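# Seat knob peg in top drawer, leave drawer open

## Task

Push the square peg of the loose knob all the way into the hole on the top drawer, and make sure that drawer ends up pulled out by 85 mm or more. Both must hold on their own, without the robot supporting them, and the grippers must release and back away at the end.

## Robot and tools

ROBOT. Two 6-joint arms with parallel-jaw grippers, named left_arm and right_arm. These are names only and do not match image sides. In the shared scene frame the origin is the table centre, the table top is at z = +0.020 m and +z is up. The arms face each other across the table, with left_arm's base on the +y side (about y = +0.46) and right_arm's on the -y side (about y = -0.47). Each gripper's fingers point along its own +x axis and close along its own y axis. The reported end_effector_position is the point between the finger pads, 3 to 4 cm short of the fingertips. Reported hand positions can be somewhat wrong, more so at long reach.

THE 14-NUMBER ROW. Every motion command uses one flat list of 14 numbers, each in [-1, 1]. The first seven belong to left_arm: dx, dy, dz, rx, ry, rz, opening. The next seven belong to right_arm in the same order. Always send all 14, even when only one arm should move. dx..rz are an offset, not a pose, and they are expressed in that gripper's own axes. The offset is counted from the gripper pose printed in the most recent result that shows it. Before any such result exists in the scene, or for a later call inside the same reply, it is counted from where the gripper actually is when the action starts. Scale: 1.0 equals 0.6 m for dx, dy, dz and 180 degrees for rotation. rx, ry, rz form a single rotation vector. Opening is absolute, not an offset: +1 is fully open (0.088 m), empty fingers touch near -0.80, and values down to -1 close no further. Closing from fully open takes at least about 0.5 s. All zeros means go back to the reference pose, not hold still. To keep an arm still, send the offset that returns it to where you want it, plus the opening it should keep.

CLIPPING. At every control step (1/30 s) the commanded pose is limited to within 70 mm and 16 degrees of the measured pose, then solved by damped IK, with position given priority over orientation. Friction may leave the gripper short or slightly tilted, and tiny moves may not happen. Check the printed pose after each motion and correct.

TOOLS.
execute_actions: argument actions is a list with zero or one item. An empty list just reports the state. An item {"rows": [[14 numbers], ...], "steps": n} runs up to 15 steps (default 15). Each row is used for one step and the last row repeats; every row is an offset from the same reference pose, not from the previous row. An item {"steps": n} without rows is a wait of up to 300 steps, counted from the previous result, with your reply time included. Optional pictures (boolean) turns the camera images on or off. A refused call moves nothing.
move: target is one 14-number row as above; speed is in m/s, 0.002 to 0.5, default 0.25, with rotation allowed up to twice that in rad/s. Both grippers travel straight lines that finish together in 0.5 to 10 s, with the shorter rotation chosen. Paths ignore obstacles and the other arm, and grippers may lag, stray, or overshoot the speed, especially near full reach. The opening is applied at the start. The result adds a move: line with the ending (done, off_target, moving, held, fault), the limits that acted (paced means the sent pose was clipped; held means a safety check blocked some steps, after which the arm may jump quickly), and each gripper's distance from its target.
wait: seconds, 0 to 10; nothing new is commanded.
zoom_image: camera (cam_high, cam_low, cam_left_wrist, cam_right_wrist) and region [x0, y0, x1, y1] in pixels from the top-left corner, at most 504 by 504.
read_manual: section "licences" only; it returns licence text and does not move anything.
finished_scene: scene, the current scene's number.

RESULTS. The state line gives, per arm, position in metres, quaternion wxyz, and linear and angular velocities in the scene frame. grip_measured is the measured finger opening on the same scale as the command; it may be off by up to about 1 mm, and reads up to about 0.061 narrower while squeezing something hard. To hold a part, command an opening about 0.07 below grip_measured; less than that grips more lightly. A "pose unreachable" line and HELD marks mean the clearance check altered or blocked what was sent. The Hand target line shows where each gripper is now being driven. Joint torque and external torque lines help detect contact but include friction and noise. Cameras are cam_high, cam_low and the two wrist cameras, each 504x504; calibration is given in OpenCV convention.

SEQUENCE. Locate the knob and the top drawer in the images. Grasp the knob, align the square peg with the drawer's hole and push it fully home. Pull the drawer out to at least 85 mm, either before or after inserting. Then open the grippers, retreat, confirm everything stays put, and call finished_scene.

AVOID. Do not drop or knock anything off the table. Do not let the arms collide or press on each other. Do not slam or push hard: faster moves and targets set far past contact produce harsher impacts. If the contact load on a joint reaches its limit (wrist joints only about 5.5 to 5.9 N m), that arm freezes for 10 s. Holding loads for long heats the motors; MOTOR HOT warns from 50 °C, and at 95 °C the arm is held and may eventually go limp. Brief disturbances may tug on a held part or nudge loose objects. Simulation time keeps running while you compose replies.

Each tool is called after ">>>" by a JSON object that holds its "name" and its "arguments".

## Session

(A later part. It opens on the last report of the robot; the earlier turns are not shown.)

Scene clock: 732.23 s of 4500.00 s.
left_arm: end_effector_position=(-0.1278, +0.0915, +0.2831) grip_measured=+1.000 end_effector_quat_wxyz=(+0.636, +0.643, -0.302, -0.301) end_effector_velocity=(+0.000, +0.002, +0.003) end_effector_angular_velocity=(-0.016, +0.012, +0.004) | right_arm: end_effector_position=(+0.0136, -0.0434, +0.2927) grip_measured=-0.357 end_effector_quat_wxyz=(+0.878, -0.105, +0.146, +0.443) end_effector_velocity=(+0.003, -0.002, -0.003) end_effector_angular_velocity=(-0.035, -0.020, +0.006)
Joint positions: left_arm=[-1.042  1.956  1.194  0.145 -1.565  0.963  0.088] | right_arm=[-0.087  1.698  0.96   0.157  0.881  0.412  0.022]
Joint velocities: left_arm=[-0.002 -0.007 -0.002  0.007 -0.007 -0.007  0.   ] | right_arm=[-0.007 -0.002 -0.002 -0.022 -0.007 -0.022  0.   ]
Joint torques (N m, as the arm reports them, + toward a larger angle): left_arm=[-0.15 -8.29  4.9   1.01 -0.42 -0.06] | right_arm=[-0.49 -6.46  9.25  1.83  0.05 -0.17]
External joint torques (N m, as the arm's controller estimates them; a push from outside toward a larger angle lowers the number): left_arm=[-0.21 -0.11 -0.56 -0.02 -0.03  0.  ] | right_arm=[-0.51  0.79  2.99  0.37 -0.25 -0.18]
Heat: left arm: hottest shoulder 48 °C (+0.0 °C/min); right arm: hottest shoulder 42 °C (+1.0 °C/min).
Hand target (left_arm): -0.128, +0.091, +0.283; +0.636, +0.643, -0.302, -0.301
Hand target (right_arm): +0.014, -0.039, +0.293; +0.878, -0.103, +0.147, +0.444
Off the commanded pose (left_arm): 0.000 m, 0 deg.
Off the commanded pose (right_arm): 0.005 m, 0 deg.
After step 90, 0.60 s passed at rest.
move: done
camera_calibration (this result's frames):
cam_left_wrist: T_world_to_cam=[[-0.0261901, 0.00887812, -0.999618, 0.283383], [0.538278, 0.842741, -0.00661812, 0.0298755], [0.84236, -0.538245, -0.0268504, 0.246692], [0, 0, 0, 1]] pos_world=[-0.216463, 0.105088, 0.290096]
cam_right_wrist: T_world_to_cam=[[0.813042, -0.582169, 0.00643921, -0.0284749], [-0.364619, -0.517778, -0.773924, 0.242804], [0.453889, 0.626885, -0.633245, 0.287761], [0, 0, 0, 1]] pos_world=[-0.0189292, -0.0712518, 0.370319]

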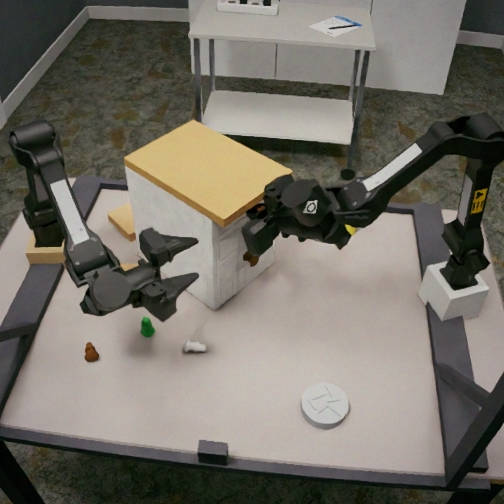

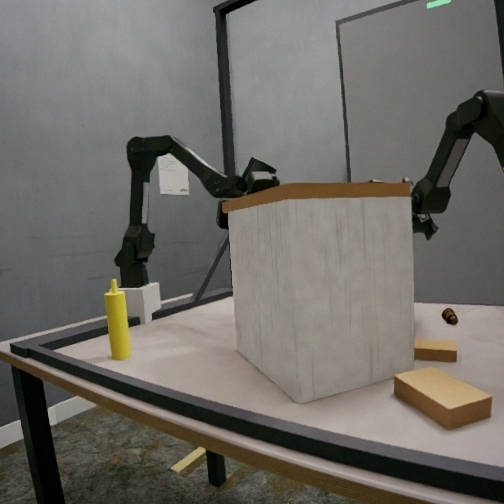

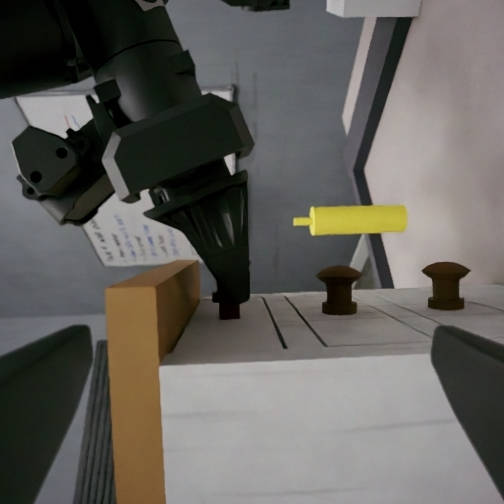

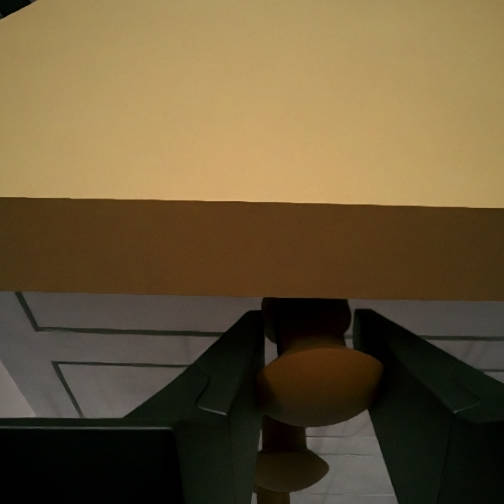

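>>> {"name": "move", "arguments": {"target": [0,0,0,0,0,0,1.0,0.028,0,0.010,0,0,0,-0.6], "speed": 0.02}}

>>> {"name": "zoom_image", "arguments": {"camera": "cam_left_wrist", "region": [160,230,280,350]}}

Scene clock: 735.60 s of 4500.00 s.
left_arm: end_effector_position=(-0.1278, +0.0915, +0.2831) grip_measured=+1.000 end_effector_quat_wxyz=(+0.636, +0.643, -0.302, -0.301) end_effector_velocity=(+0.000, +0.002, +0.000) end_effector_angular_velocity=(-0.013, +0.009, +0.004) | right_arm: end_effector_position=(+0.0187, -0.0359, +0.2923) grip_measured=-0.357 end_effector_quat_wxyz=(+0.877, -0.108, +0.144, +0.446) end_effector_velocity=(-0.002, +0.002, -0.002) end_effector_angular_velocity=(-0.005, +0.006, +0.019)
Joint positions: left_arm=[-1.042  1.956  1.194  0.145 -1.565  0.963  0.088] | right_arm=[-0.11   1.717  0.974  0.179  0.859  0.381  0.022]
Joint velocities: left_arm=[-0.002 -0.002 -0.002 -0.007 -0.007 -0.022  0.   ] | right_arm=[-0.002  0.002 -0.002  0.007 -0.022 -0.007 -0.   ]
Joint torques (N m, as the arm reports them, + toward a larger angle): left_arm=[ 0.01 -8.21  4.92  0.97 -0.42 -0.05] | right_arm=[-1.41 -5.72  9.91  2.2  -0.13 -0.17]
External joint torques (N m, as the arm's controller estimates them; a push from outside toward a larger angle lowers the number): left_arm=[ 0.02 -0.06 -0.56 -0.07 -0.03  0.01] | right_arm=[-1.44  1.71  3.61  0.72 -0.43 -0.19]
Heat: left arm: hottest shoulder 48 °C (+0.0 °C/min); right arm: hottest shoulder 42 °C (+0.0 °C/min).
Hand target (left_arm): -0.128, +0.091, +0.283; +0.636, +0.643, -0.302, -0.301
Hand target (right_arm): +0.024, -0.029, +0.292; +0.878, -0.104, +0.146, +0.443
Off the commanded pose (left_arm): 0.000 m, 0 deg.
Off the commanded pose (right_arm): 0.009 m, 1 deg.
move: off_target (right_arm)
camera_calibration (this result's frames):
cam_left_wrist: T_world_to_cam=[[-0.0261901, 0.00887812, -0.999618, 0.283383], [0.538278, 0.842741, -0.00661812, 0.0298755], [0.84236, -0.538245, -0.0268504, 0.246692], [0, 0, 0, 1]] pos_world=[-0.216463, 0.105088, 0.290096]
cam_right_wrist: T_world_to_cam=[[0.816898, -0.576632, 0.0131824, -0.0302041], [-0.356563, -0.522834, -0.774279, 0.248057], [0.453366, 0.627806, -0.632708, 0.280404], [0, 0, 0, 1]] pos_world=[-0.0140042, -0.0637638, 0.369877]

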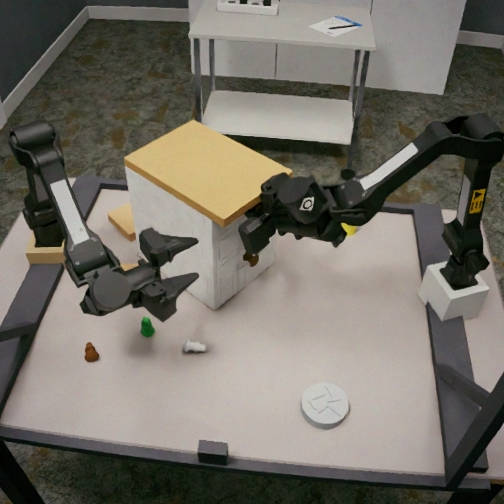

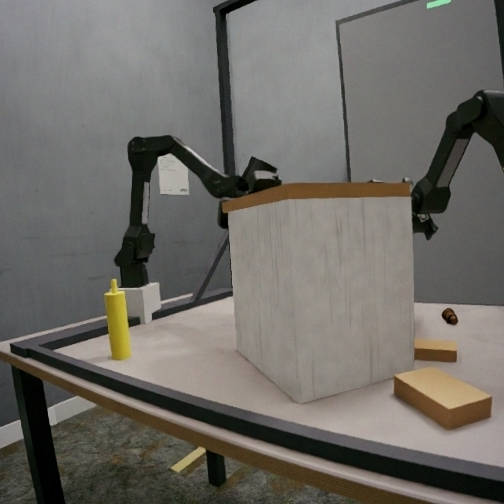

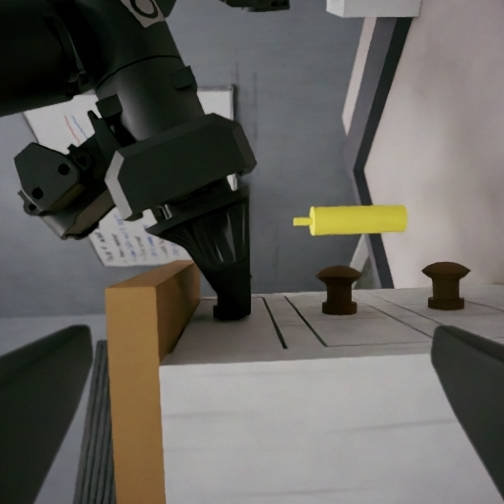

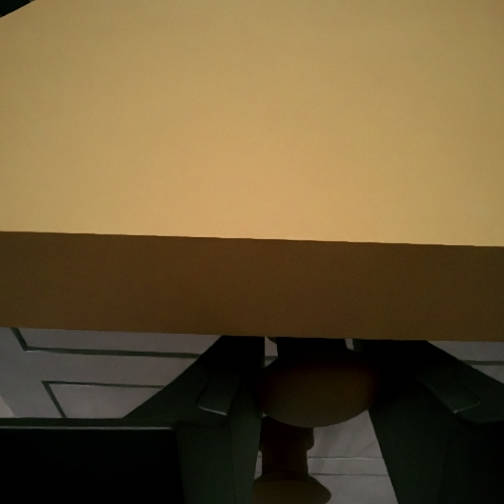

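Region (160, 230, 280, 350) of cam_left_wrist's 504x504 image, scaled by 4.200, with more detail than that image has.

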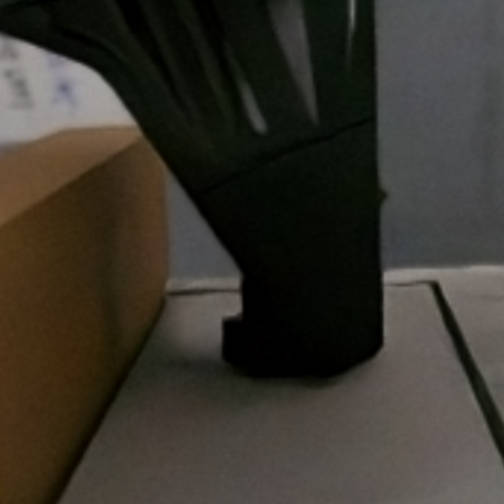

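>>> {"name": "execute_actions", "arguments": {"actions": []}}

Scene clock: 749.03 s of 4500.00 s.
left_arm: end_effector_position=(-0.1278, +0.0915, +0.2831) grip_measured=+1.000 end_effector_quat_wxyz=(+0.636, +0.643, -0.302, -0.301) end_effector_velocity=(+0.002, +0.003, +0.001) end_effector_angular_velocity=(-0.000, -0.019, +0.016) | right_arm: end_effector_position=(+0.0188, -0.0358, +0.2924) grip_measured=-0.357 end_effector_quat_wxyz=(+0.877, -0.108, +0.144, +0.446) end_effector_velocity=(+0.002, -0.001, -0.000) end_effector_angular_velocity=(-0.009, -0.020, -0.001)
Joint positions: left_arm=[-1.042  1.956  1.194  0.145 -1.565  0.963  0.088] | right_arm=[-0.11   1.717  0.975  0.179  0.858  0.38   0.022]
Joint velocities: left_arm=[-0.002 -0.002 -0.002 -0.022 -0.022 -0.007  0.   ] | right_arm=[-0.002 -0.002 -0.007  0.007  0.007 -0.022 -0.   ]
Joint torques (N m, as the arm reports them, + toward a larger angle): left_arm=[-0.04 -8.23  5.01  0.99 -0.4  -0.03] | right_arm=[-1.51 -5.81  9.92  2.15 -0.14 -0.16]
External joint torques (N m, as the arm's controller estimates them; a push from outside toward a larger angle lowers the number): left_arm=[-0.04 -0.03 -0.48 -0.04 -0.01  0.02] | right_arm=[-1.55  1.59  3.63  0.67 -0.43 -0.17]
Heat: left arm: hottest shoulder 48 °C (+0.0 °C/min); right arm: hottest elbow 42 °C (+1.0 °C/min).
Hand target (left_arm): -0.128, +0.091, +0.283; +0.636, +0.643, -0.302, -0.301
Hand target (right_arm): +0.024, -0.029, +0.293; +0.878, -0.104, +0.146, +0.443
Off the commanded pose (left_arm): 0.000 m, 0 deg.
Off the commanded pose (right_arm): 0.009 m, 1 deg.
Steps of this call (steps 1 to 90: nothing new was sent; then 10.43 s passed at rest). Readings (end_effector_position):
1: left_arm (-0.1278, +0.0915, +0.2831) | right_arm (+0.0187, -0.0359, +0.2923)
2: left_arm (-0.1278, +0.0915, +0.2831) | right_arm (+0.0189, -0.0359, +0.2922)
4: left_arm (-0.1278, +0.0915, +0.2831) | right_arm (+0.0188, -0.0358, +0.2923)
8: left_arm (-0.1278, +0.0915, +0.2831) | right_arm (+0.0188, -0.0358, +0.2924)
90: the state above
camera_calibration (this result's frames):
cam_left_wrist: T_world_to_cam=[[-0.0261901, 0.00887812, -0.999618, 0.283383], [0.538278, 0.842741, -0.00661812, 0.0298755], [0.84236, -0.538245, -0.0268504, 0.246692], [0, 0, 0, 1]] pos_world=[-0.216463, 0.105088, 0.290096]
cam_right_wrist: T_world_to_cam=[[0.817014, -0.576461, 0.0134707, -0.0302595], [-0.356249, -0.523003, -0.774309, 0.248176], [0.453404, 0.627822, -0.632665, 0.280267], [0, 0, 0, 1]] pos_world=[-0.0139389, -0.0636038, 0.369888]

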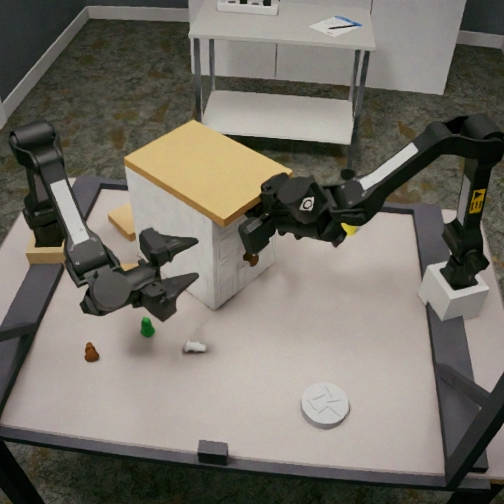

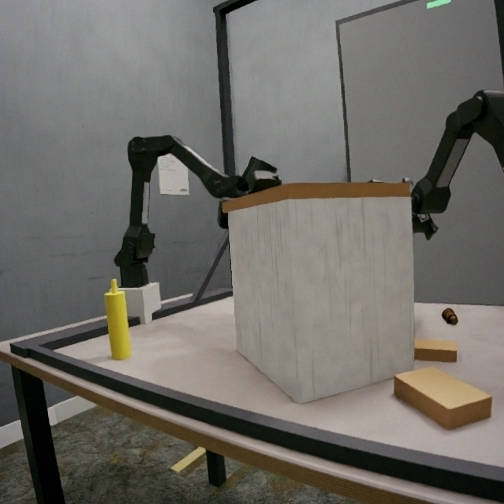

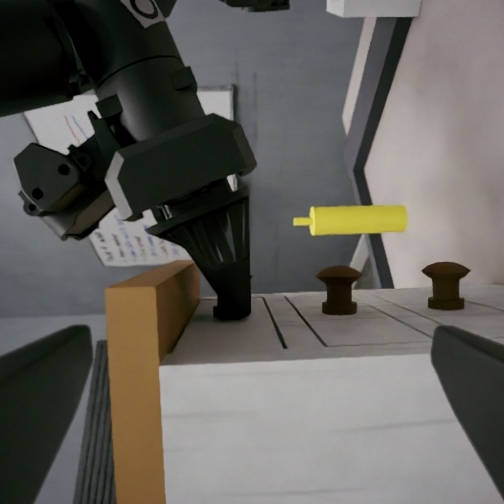

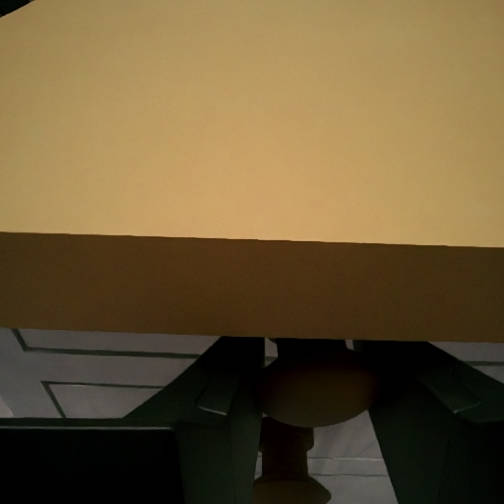

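>>> {"name": "move", "arguments": {"target": [-0.12,0,0,0,0,0,1, -0.047,0,-0.0175,0,0,0,-0.6], "speed": 0.04}}

Scene clock: 754.30 s of 4500.00 s.
left_arm: end_effector_position=(-0.1752, +0.1436, +0.2776) grip_measured=+1.000 end_effector_quat_wxyz=(+0.604, +0.617, -0.361, -0.353) end_effector_velocity=(+0.001, +0.002, -0.003) end_effector_angular_velocity=(+0.018, -0.023, -0.008) | right_arm: end_effector_position=(+0.0031, -0.0560, +0.2927) grip_measured=-0.357 end_effector_quat_wxyz=(+0.878, -0.108, +0.144, +0.444) end_effector_velocity=(-0.001, -0.002, -0.001) end_effector_angular_velocity=(-0.022, -0.008, +0.011)
Joint positions: left_arm=[-1.223  1.914  1.124  0.1   -1.572  0.903  0.088] | right_arm=[-0.045  1.669  0.933  0.126  0.915  0.441  0.022]
Joint velocities: left_arm=[-0.002 -0.002 -0.002 -0.051  0.007 -0.022  0.   ] | right_arm=[ 0.002 -0.007 -0.002 -0.022 -0.007 -0.007 -0.   ]
Joint torques (N m, as the arm reports them, + toward a larger angle): left_arm=[ -0.33 -10.31   3.93   0.83  -0.66  -0.11] | right_arm=[ 0.84 -9.36  5.69  1.48  0.46  0.25]
External joint torques (N m, as the arm's controller estimates them; a push from outside toward a larger angle lowers the number): left_arm=[-0.31 -2.63 -1.39 -0.16 -0.24 -0.05] | right_arm=[ 0.85 -2.37 -0.54  0.06  0.13  0.24]
Heat: left arm: hottest shoulder 49 °C (+1.0 °C/min); right arm: hottest elbow 42 °C (+0.0 °C/min).
Hand target (left_arm): -0.173, +0.147, +0.283; +0.608, +0.612, -0.360, -0.354
Hand target (right_arm): +0.001, -0.060, +0.292; +0.877, -0.108, +0.144, +0.446
Off the commanded pose (left_arm): 0.007 m, 10 deg.
Off the commanded pose (right_arm): 0.005 m, 0 deg.
joint sent to its limit (left arm) — the command would take joint 5 (wrist yaw) past its lower limit, so that joint was sent only as far as its limit.
After step 90, 0.13 s passed at rest.
move: off_target (left_arm)
camera_calibration (this result's frames):
cam_left_wrist: T_world_to_cam=[[-0.0109333, 0.0161525, -0.99981, 0.277882], [0.677581, 0.735434, 0.00447171, 0.0481628], [0.735366, -0.677404, -0.0189854, 0.313567], [0, 0, 0, 1]] pos_world=[-0.260182, 0.172502, 0.283567]
cam_right_wrist: T_world_to_cam=[[0.81522, -0.578992, 0.0135806, -0.0292643], [-0.357871, -0.522042, -0.77421, 0.23229], [0.455351, 0.626291, -0.632784, 0.300227], [0, 0, 0, 1]] pos_world=[-0.029722, -0.0837084, 0.370217]

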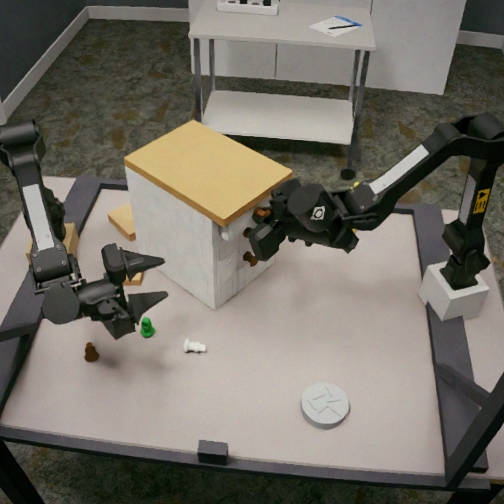

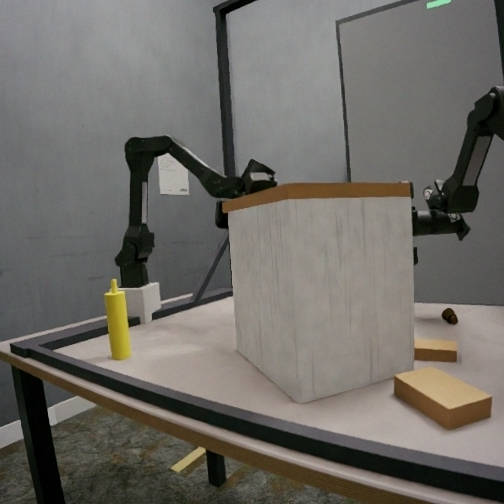

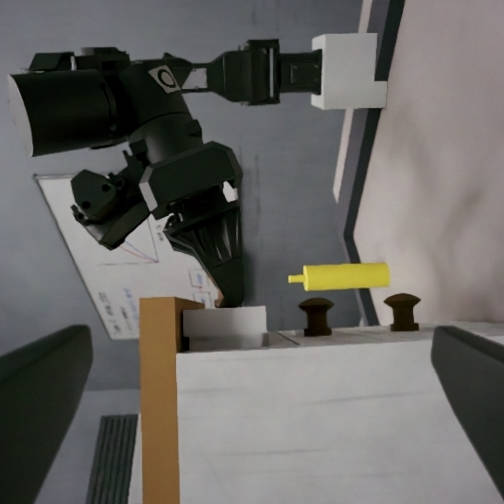

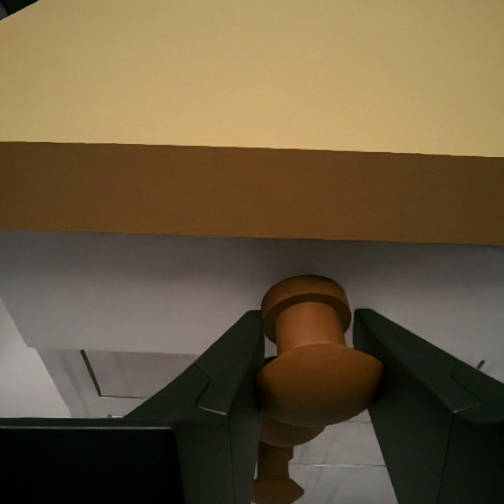

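>>> {"name": "move", "arguments": {"target": [-0.135,0.07,-0.147,0,0,0,1, -0.11,0,-0.041,0,0,0,-0.6], "speed": 0.05}}

Scene clock: 760.33 s of 4500.00 s.
left_arm: end_effector_position=(-0.1408, +0.2537, +0.3203) grip_measured=+1.000 end_effector_quat_wxyz=(+0.546, +0.561, -0.446, -0.433) end_effector_velocity=(+0.003, +0.003, -0.000) end_effector_angular_velocity=(-0.003, -0.011, -0.002) | right_arm: end_effector_position=(-0.0377, -0.1095, +0.2916) grip_measured=-0.357 end_effector_quat_wxyz=(+0.877, -0.111, +0.145, +0.444) end_effector_velocity=(+0.002, -0.002, -0.003) end_effector_angular_velocity=(-0.026, -0.013, +0.005)
Joint positions: left_arm=[-1.508  1.412  0.768 -0.09  -1.573  0.864  0.088] | right_arm=[ 0.151  1.574  0.877 -0.118  1.063  0.678  0.022]
Joint velocities: left_arm=[-0.007 -0.012 -0.007 -0.037 -0.007 -0.022  0.   ] | right_arm=[-0.002 -0.002 -0.002 -0.022 -0.007 -0.007 -0.   ]
Joint torques (N m, as the arm reports them, + toward a larger angle): left_arm=[-0.37 -6.26  4.16  0.76 -0.69 -0.14] | right_arm=[ 0.66 -8.46  5.93  1.34  0.72  0.19]
External joint torques (N m, as the arm's controller estimates them; a push from outside toward a larger angle lowers the number): left_arm=[-0.39 -1.69 -1.53 -0.22 -0.24 -0.08] | right_arm=[ 0.69 -2.4  -0.11  0.15  0.25  0.18]
Heat: left arm: hottest shoulder 49 °C (+1.0 °C/min); right arm: hottest shoulder 42 °C (+0.0 °C/min).
Hand target (left_arm): -0.138, +0.256, +0.322; +0.548, +0.558, -0.446, -0.434
Hand target (right_arm): -0.038, -0.113, +0.293; +0.878, -0.108, +0.144, +0.444
Off the commanded pose (left_arm): 0.004 m, 16 deg; orientation clipped at the last step of the last action.
Off the commanded pose (right_arm): 0.004 m, 0 deg.
joint sent to its limit (left arm) — the command would take joint 5 (wrist yaw) past its lower limit, so that joint was sent only as far as its limit.
After step 90, 0.13 s passed at rest.
move: off_target (left_arm); limits=paced
camera_calibration (this result's frames):
cam_left_wrist: T_world_to_cam=[[-0.000685756, 0.0194814, -0.99981, 0.319741], [0.856839, 0.515497, 0.00945682, 0.0231687], [0.515584, -0.85667, -0.0170459, 0.377658], [0, 0, 0, 1]] pos_world=[-0.214347, 0.305356, 0.325899]
cam_right_wrist: T_world_to_cam=[[0.814876, -0.579371, 0.0174811, -0.0281566], [-0.357807, -0.526518, -0.771202, 0.187587], [0.456016, 0.62218, -0.63635, 0.352273], [0, 0, 0, 1]] pos_world=[-0.0705782, -0.136722, 0.369329]

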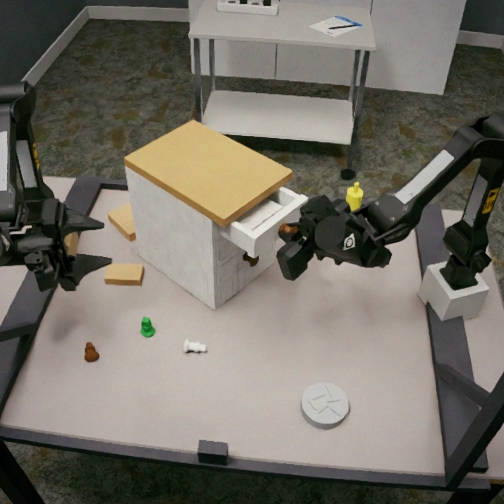

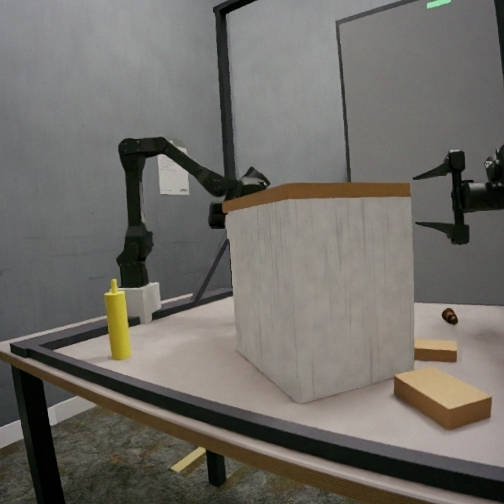

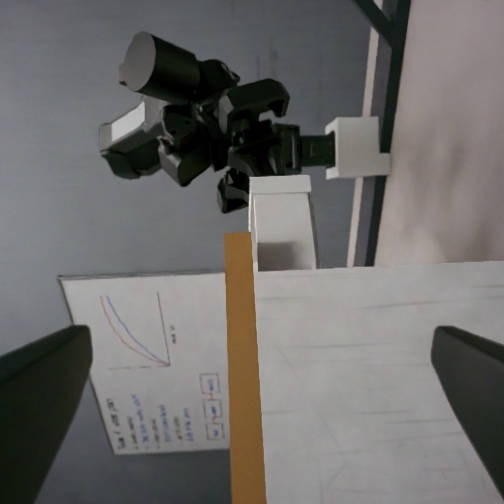

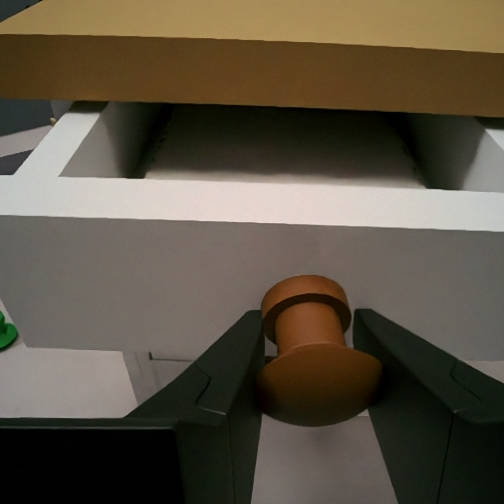

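>>> {"name": "execute_actions", "arguments": {"actions": [{"rows":[[0,0,0,0,0,0,1,0,0,0,0,0,0,1]],"steps":15}], "pictures": false}}

>>> {"name": "move", "arguments": {"target": [0,0,0,0,0,0,1, -0.09,0,-0.034,0,0,0,1], "speed": 0.1}}

Scene clock: 764.50 s of 4500.00 s.
left_arm: end_effector_position=(-0.1408, +0.2540, +0.3204) grip_measured=+1.000 end_effector_quat_wxyz=(+0.546, +0.561, -0.447, -0.434) end_effector_velocity=(+0.002, +0.001, -0.001) end_effector_angular_velocity=(-0.004, -0.006, +0.003) | right_arm: end_effector_position=(-0.0377, -0.1096, +0.2916) grip_measured=+0.963 end_effector_quat_wxyz=(+0.878, -0.111, +0.145, +0.443) end_effector_velocity=(+0.000, +0.000, +0.000) end_effector_angular_velocity=(-0.017, -0.013, +0.010)
Joint positions: left_arm=[-1.509  1.411  0.768 -0.093 -1.573  0.863  0.088] | right_arm=[ 0.151  1.574  0.877 -0.119  1.064  0.679  0.086]
Joint velocities: left_arm=[-0.002 -0.002 -0.007 -0.007 -0.007 -0.007  0.   ] | right_arm=[-0.002 -0.002  0.002 -0.007 -0.007 -0.022  0.013]
Joint torques (N m, as the arm reports them, + toward a larger angle): left_arm=[-0.06 -4.57  5.37  0.98 -0.47 -0.05] | right_arm=[ 0.01 -6.83  7.19  1.45  0.42 -0.05]
External joint torques (N m, as the arm's controller estimates them; a push from outside toward a larger angle lowers the number): left_arm=[-0.06 -0.09 -0.25  0.02 -0.03  0.01] | right_arm=[ 0.01 -0.65  1.04  0.24 -0.04 -0.06]
Heat: left arm: hottest shoulder 49 °C (+1.0 °C/min); right arm: hottest shoulder 42 °C (+0.0 °C/min).
Hand target (left_arm): -0.141, +0.254, +0.320; +0.546, +0.561, -0.446, -0.433
Hand target (right_arm): -0.038, -0.109, +0.292; +0.877, -0.111, +0.146, +0.444
Off the commanded pose (left_arm): 0.000 m, 0 deg.
Off the commanded pose (right_arm): 0.000 m, 0 deg.
Steps of this call (steps 1 to 90: nothing new was sent; then 0.67 s passed at rest; steps 91 to 105: all 15 steps of this action). Readings (end_effector_position):
91: left_arm (-0.1408, +0.2540, +0.3204) | right_arm (-0.0377, -0.1096, +0.2916)
92: left_arm (-0.1408, +0.2540, +0.3204) | right_arm (-0.0377, -0.1096, +0.2916)
94: left_arm (-0.1408, +0.2540, +0.3204) | right_arm (-0.0377, -0.1096, +0.2916)
98: left_arm (-0.1408, +0.2540, +0.3204) | right_arm (-0.0377, -0.1096, +0.2916)
105: the state above

Scene clock: 765.87 s of 4500.00 s.
left_arm: end_effector_position=(-0.1408, +0.2540, +0.3204) grip_measured=+1.000 end_effector_quat_wxyz=(+0.546, +0.561, -0.447, -0.434) end_effector_velocity=(+0.003, +0.000, -0.001) end_effector_angular_velocity=(-0.004, -0.006, +0.008) | right_arm: end_effector_position=(-0.0690, -0.1578, +0.2890) grip_measured=+0.989 end_effector_quat_wxyz=(+0.877, -0.115, +0.145, +0.443) end_effector_velocity=(+0.002, -0.003, +0.002) end_effector_angular_velocity=(-0.002, -0.003, -0.014)
Joint positions: left_arm=[-1.509  1.411  0.768 -0.093 -1.573  0.863  0.088] | right_arm=[ 0.342  1.555  0.904 -0.501  1.169  1.041  0.087]
Joint velocities: left_arm=[ 0.002 -0.002 -0.007 -0.007 -0.007 -0.007  0.   ] | right_arm=[ 0.002 -0.002  0.012 -0.051  0.007  0.037 -0.   ]
Joint torques (N m, as the arm reports them, + toward a larger angle): left_arm=[-0.01 -4.73  5.16  0.93 -0.49 -0.05] | right_arm=[ 0.17 -5.55  8.44  0.76  0.76  0.19]
External joint torques (N m, as the arm's controller estimates them; a push from outside toward a larger angle lowers the number): left_arm=[-0.04 -0.24 -0.46 -0.03 -0.05  0.  ] | right_arm=[ 0.19  0.15  2.59 -0.07  0.14  0.18]
Heat: left arm: hottest shoulder 48 °C (+0.0 °C/min); right arm: hottest shoulder 42 °C (+0.0 °C/min).
Hand target (left_arm): -0.141, +0.254, +0.320; +0.546, +0.561, -0.447, -0.434
Hand target (right_arm): -0.072, -0.156, +0.292; +0.878, -0.110, +0.145, +0.443
Off the commanded pose (left_arm): 0.000 m, 0 deg.
Off the commanded pose (right_arm): 0.004 m, 1 deg.
move: done
camera_calibration (this result's frames):
cam_left_wrist: T_world_to_cam=[[-0.000291183, 0.0195653, -0.999809, 0.319891], [0.857426, 0.514514, 0.00981883, 0.0231973], [0.514607, -0.857259, -0.0169256, 0.377886], [0, 0, 0, 1]] pos_world=[-0.21426, 0.305752, 0.325998]
cam_right_wrist: T_world_to_cam=[[0.815396, -0.578323, 0.0259168, -0.0328609], [-0.353969, -0.533497, -0.768171, 0.147168], [0.458078, 0.61719, -0.63972, 0.395256], [0, 0, 0, 1]] pos_world=[-0.10217, -0.184438, 0.366755]

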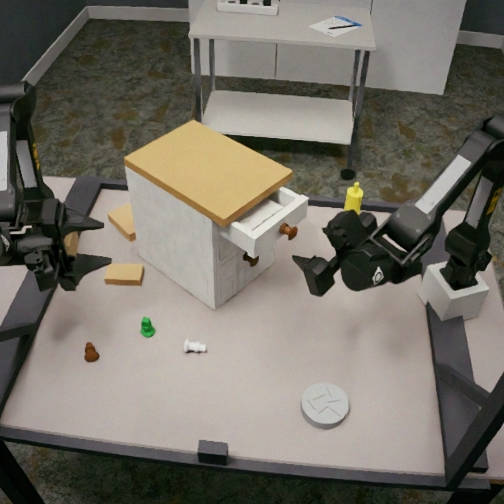

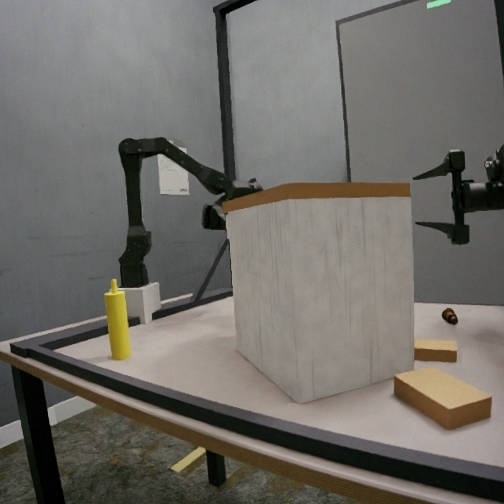

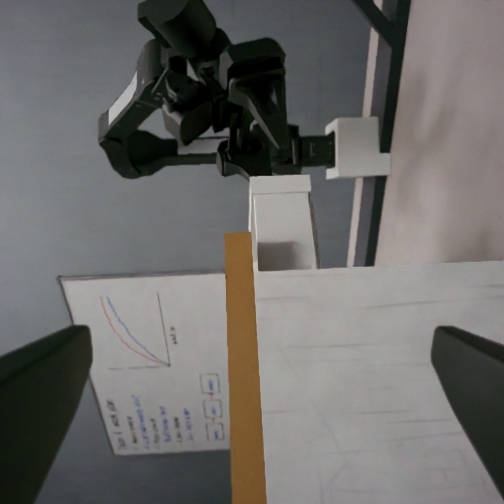

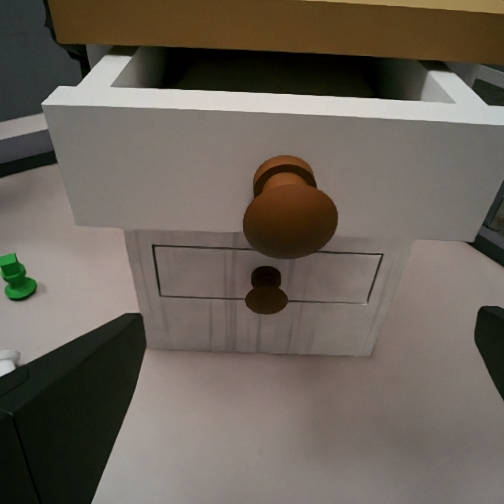

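>>> {"name": "move", "arguments": {"target": [0,0,0,0,0,0,1, -0.009,-0.011,0.167,-0.468,0.208,0.208,1], "speed": 0.2}}

Scene clock: 795.73 s of 4500.00 s.
left_arm: end_effector_position=(-0.1408, +0.2540, +0.3204) grip_measured=+1.000 end_effector_quat_wxyz=(+0.546, +0.561, -0.447, -0.434) end_effector_velocity=(+0.001, +0.001, +0.002) end_effector_angular_velocity=(-0.006, +0.004, +0.003) | right_arm: end_effector_position=(-0.0509, -0.1335, +0.3847) grip_measured=+0.989 end_effector_quat_wxyz=(+0.325, -0.725, +0.090, +0.600) end_effector_velocity=(+0.003, -0.002, +0.001) end_effector_angular_velocity=(-0.016, +0.000, +0.001)
Joint positions: left_arm=[-1.509  1.411  0.768 -0.093 -1.573  0.863  0.088] | right_arm=[-0.014  1.793  1.93  -1.559  0.351 -0.596  0.087]
Joint velocities: left_arm=[-0.002 -0.007 -0.002  0.007 -0.007  0.007  0.   ] | right_arm=[-0.007  0.002  0.012 -0.022 -0.007 -0.007 -0.   ]
Joint torques (N m, as the arm reports them, + toward a larger angle): left_arm=[-0.05 -4.69  5.31  0.95 -0.47 -0.05] | right_arm=[-0.24 -6.64  8.06  0.52  0.   -0.22]
External joint torques (N m, as the arm's controller estimates them; a push from outside toward a larger angle lowers the number): left_arm=[-0.05 -0.14 -0.36 -0.02 -0.03  0.01] | right_arm=[-0.24  0.67  2.44 -0.07 -0.2  -0.24]
Heat: left arm: hottest shoulder 45 °C (-3.0 °C/min); right arm: hottest shoulder 41 °C (-1.0 °C/min).
Hand target (left_arm): -0.141, +0.254, +0.320; +0.546, +0.561, -0.447, -0.434
Hand target (right_arm): -0.051, -0.131, +0.384; -0.323, +0.725, -0.091, -0.601
Off the commanded pose (left_arm): 0.000 m, 0 deg.
Off the commanded pose (right_arm): 0.001 m, 0 deg.
joint sent to its limit (right arm) — the command would take joint 4 (wrist pitch) past its lower limit, so that joint was sent only as far as its limit.
After step 90, 22.07 s passed at rest.
move: done
camera_calibration (this result's frames):
cam_left_wrist: T_world_to_cam=[[-0.000291183, 0.0195653, -0.999809, 0.319891], [0.857426, 0.514514, 0.00981883, 0.0231973], [0.514607, -0.857259, -0.0169256, 0.377886], [0, 0, 0, 1]] pos_world=[-0.21426, 0.305752, 0.325998]
cam_right_wrist: T_world_to_cam=[[0.560772, 0.751836, 0.346811, 0.00519795], [0.665105, -0.658514, 0.35213, -0.155745], [0.493124, 0.0332013, -0.869325, 0.44537], [0, 0, 0, 1]] pos_world=[-0.11895, -0.121255, 0.440211]

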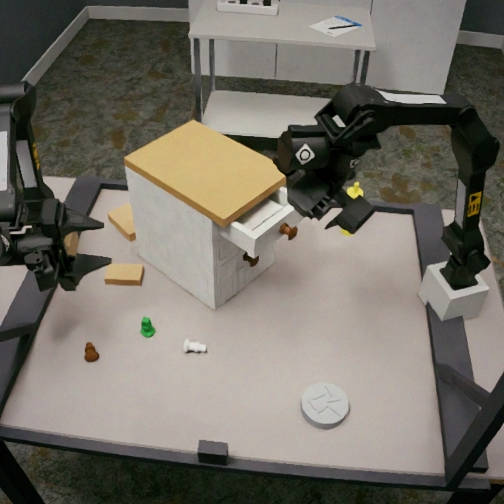

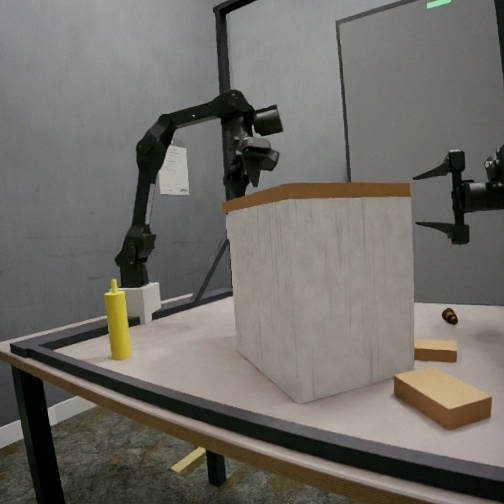

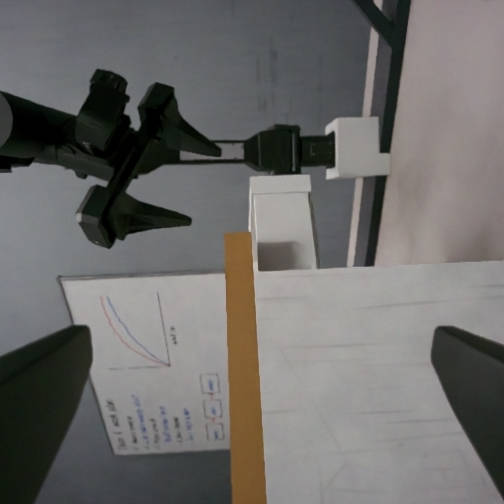

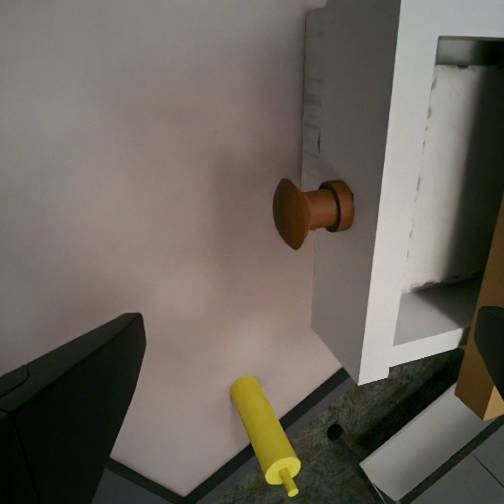

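>>> {"name": "move", "arguments": {"target": [0,0,0,0,0,0,1, 0.041,-0.053,0.006,0,0,0,1], "speed": 0.06}}

Scene clock: 808.70 s of 4500.00 s.
left_arm: end_effector_position=(-0.1408, +0.2540, +0.3204) grip_measured=+1.000 end_effector_quat_wxyz=(+0.546, +0.561, -0.447, -0.434) end_effector_velocity=(+0.003, +0.001, +0.002) end_effector_angular_velocity=(-0.021, +0.025, +0.014) | right_arm: end_effector_position=(-0.0298, -0.1040, +0.3738) grip_measured=+0.989 end_effector_quat_wxyz=(+0.326, -0.727, +0.090, +0.598) end_effector_velocity=(+0.000, -0.001, +0.005) end_effector_angular_velocity=(+0.007, +0.009, +0.006)
Joint positions: left_arm=[-1.509  1.411  0.768 -0.093 -1.573  0.863  0.088] | right_arm=[-0.102  1.857  1.962 -1.499  0.342 -0.687  0.087]
Joint velocities: left_arm=[-0.002 -0.007 -0.007  0.007 -0.022 -0.022  0.   ] | right_arm=[-0.002 -0.007  0.012 -0.007 -0.007 -0.007 -0.   ]
Joint torques (N m, as the arm reports them, + toward a larger angle): left_arm=[ 0.02 -4.71  5.15  0.92 -0.44 -0.05] | right_arm=[-0.27 -7.16  8.43  0.8  -0.02 -0.15]
External joint torques (N m, as the arm's controller estimates them; a push from outside toward a larger angle lowers the number): left_arm=[ 0.01 -0.13 -0.52 -0.06  0.01  0.01] | right_arm=[-0.31  0.78  2.68  0.17 -0.2  -0.17]
Heat: left arm: hottest shoulder 44 °C (-4.1 °C/min); right arm: hottest shoulder 41 °C (-1.0 °C/min).
Hand target (left_arm): -0.141, +0.254, +0.320; +0.546, +0.561, -0.447, -0.434
Hand target (right_arm): -0.030, -0.101, +0.373; -0.326, +0.725, -0.090, -0.600
Off the commanded pose (left_arm): 0.000 m, 0 deg.
Off the commanded pose (right_arm): 0.004 m, 0 deg.
After step 90, 8.93 s passed at rest.
move: done
camera_calibration (this result's frames):
cam_left_wrist: T_world_to_cam=[[-0.000291183, 0.0195653, -0.999809, 0.319891], [0.857426, 0.514514, 0.00981883, 0.0231973], [0.514607, -0.857259, -0.0169256, 0.377886], [0, 0, 0, 1]] pos_world=[-0.21426, 0.305752, 0.325998]
cam_right_wrist: T_world_to_cam=[[0.560521, 0.750628, 0.349819, -0.0263383], [0.662026, -0.659927, 0.35527, -0.147894], [0.497531, 0.0324524, -0.866839, 0.423662], [0, 0, 0, 1]] pos_world=[-0.0981121, -0.0915781, 0.429003]

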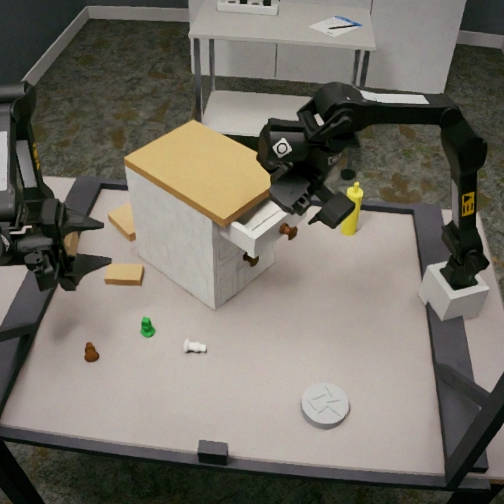

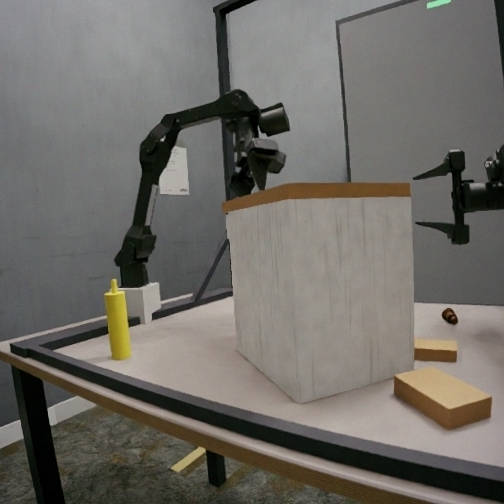

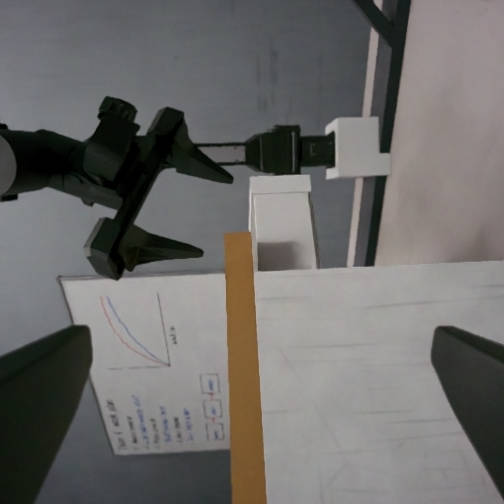

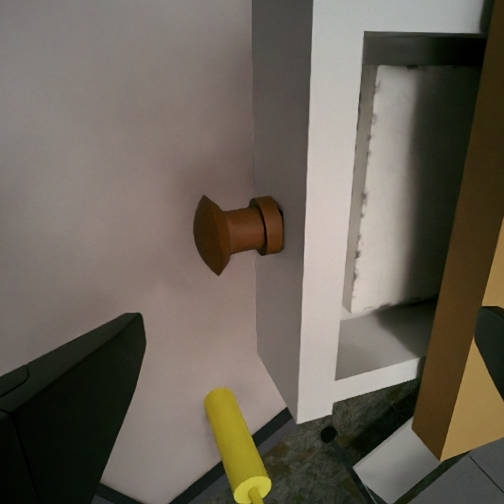

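>>> {"name": "move", "arguments": {"target": [0,0,0,0,0,0,1, 0.152,-0.004,0.006,0,0,0,1], "speed": 0.05}}

Scene clock: 820.20 s of 4500.00 s.
left_arm: end_effector_position=(-0.1408, +0.2540, +0.3204) grip_measured=+1.000 end_effector_quat_wxyz=(+0.546, +0.561, -0.447, -0.434) end_effector_velocity=(+0.001, +0.001, +0.000) end_effector_angular_velocity=(-0.005, -0.001, +0.003) | right_arm: end_effector_position=(-0.0124, -0.0777, +0.2987) grip_measured=+0.989 end_effector_quat_wxyz=(+0.330, -0.723, +0.082, +0.601) end_effector_velocity=(-0.001, -0.003, -0.003) end_effector_angular_velocity=(-0.019, +0.016, +0.009)
Joint positions: left_arm=[-1.509  1.411  0.768 -0.093 -1.573  0.863  0.088] | right_arm=[-0.17   1.857  1.653 -1.146  0.328 -0.765  0.087]
Joint velocities: left_arm=[-0.002 -0.002 -0.002 -0.007 -0.007 -0.007  0.   ] | right_arm=[-0.002 -0.002 -0.007 -0.007 -0.022 -0.007 -0.   ]
Joint torques (N m, as the arm reports them, + toward a larger angle): left_arm=[-0.05 -4.71  5.05  0.91 -0.45 -0.02] | right_arm=[-1.2  -7.77  5.42  1.61  0.08 -0.28]
External joint torques (N m, as the arm's controller estimates them; a push from outside toward a larger angle lowers the number): left_arm=[-0.03 -0.16 -0.64 -0.07  0.    0.04] | right_arm=[-1.21  0.53 -0.72  0.89 -0.1  -0.31]
Heat: left arm: hottest shoulder 44 °C (-5.0 °C/min); right arm: hottest shoulder 41 °C (-1.0 °C/min).
Hand target (left_arm): -0.141, +0.254, +0.320; +0.546, +0.561, -0.447, -0.434
Hand target (right_arm): -0.007, -0.077, +0.290; -0.326, +0.727, -0.090, -0.598
Off the commanded pose (left_arm): 0.000 m, 0 deg.
Off the commanded pose (right_arm): 0.010 m, 1 deg.
After step 90, 6.33 s passed at rest.
move: off_target (right_arm)
camera_calibration (this result's frames):
cam_left_wrist: T_world_to_cam=[[-0.000291183, 0.0195653, -0.999809, 0.319891], [0.857426, 0.514514, 0.00981883, 0.0231973], [0.514607, -0.857259, -0.0169256, 0.377886], [0, 0, 0, 1]] pos_world=[-0.21426, 0.305752, 0.325998]
cam_right_wrist: T_world_to_cam=[[0.556149, 0.748566, 0.361036, -0.0331489], [0.668297, -0.661053, 0.341156, -0.111171], [0.494041, 0.0515457, -0.867909, 0.350708], [0, 0, 0, 1]] pos_world=[-0.0805333, -0.0667535, 0.354278]

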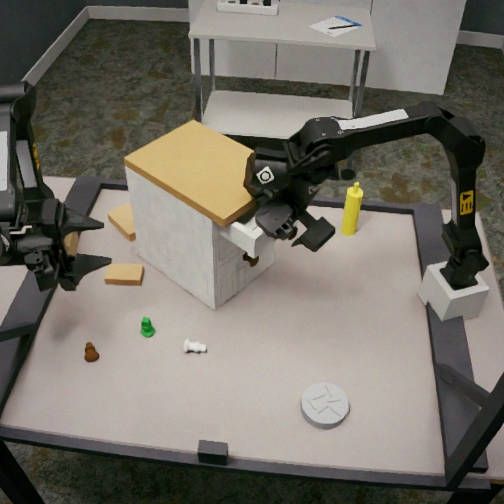

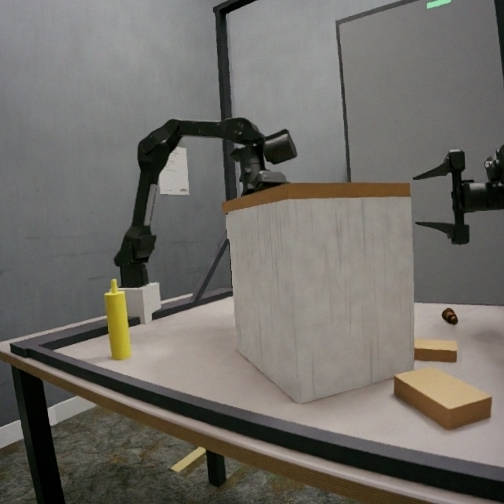

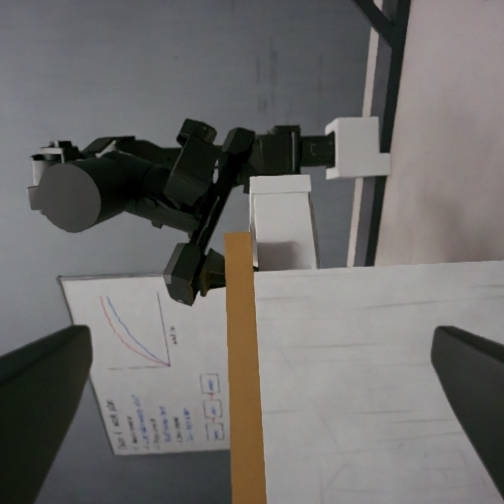

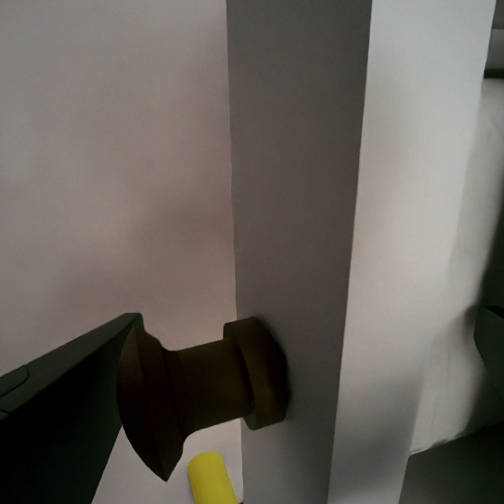

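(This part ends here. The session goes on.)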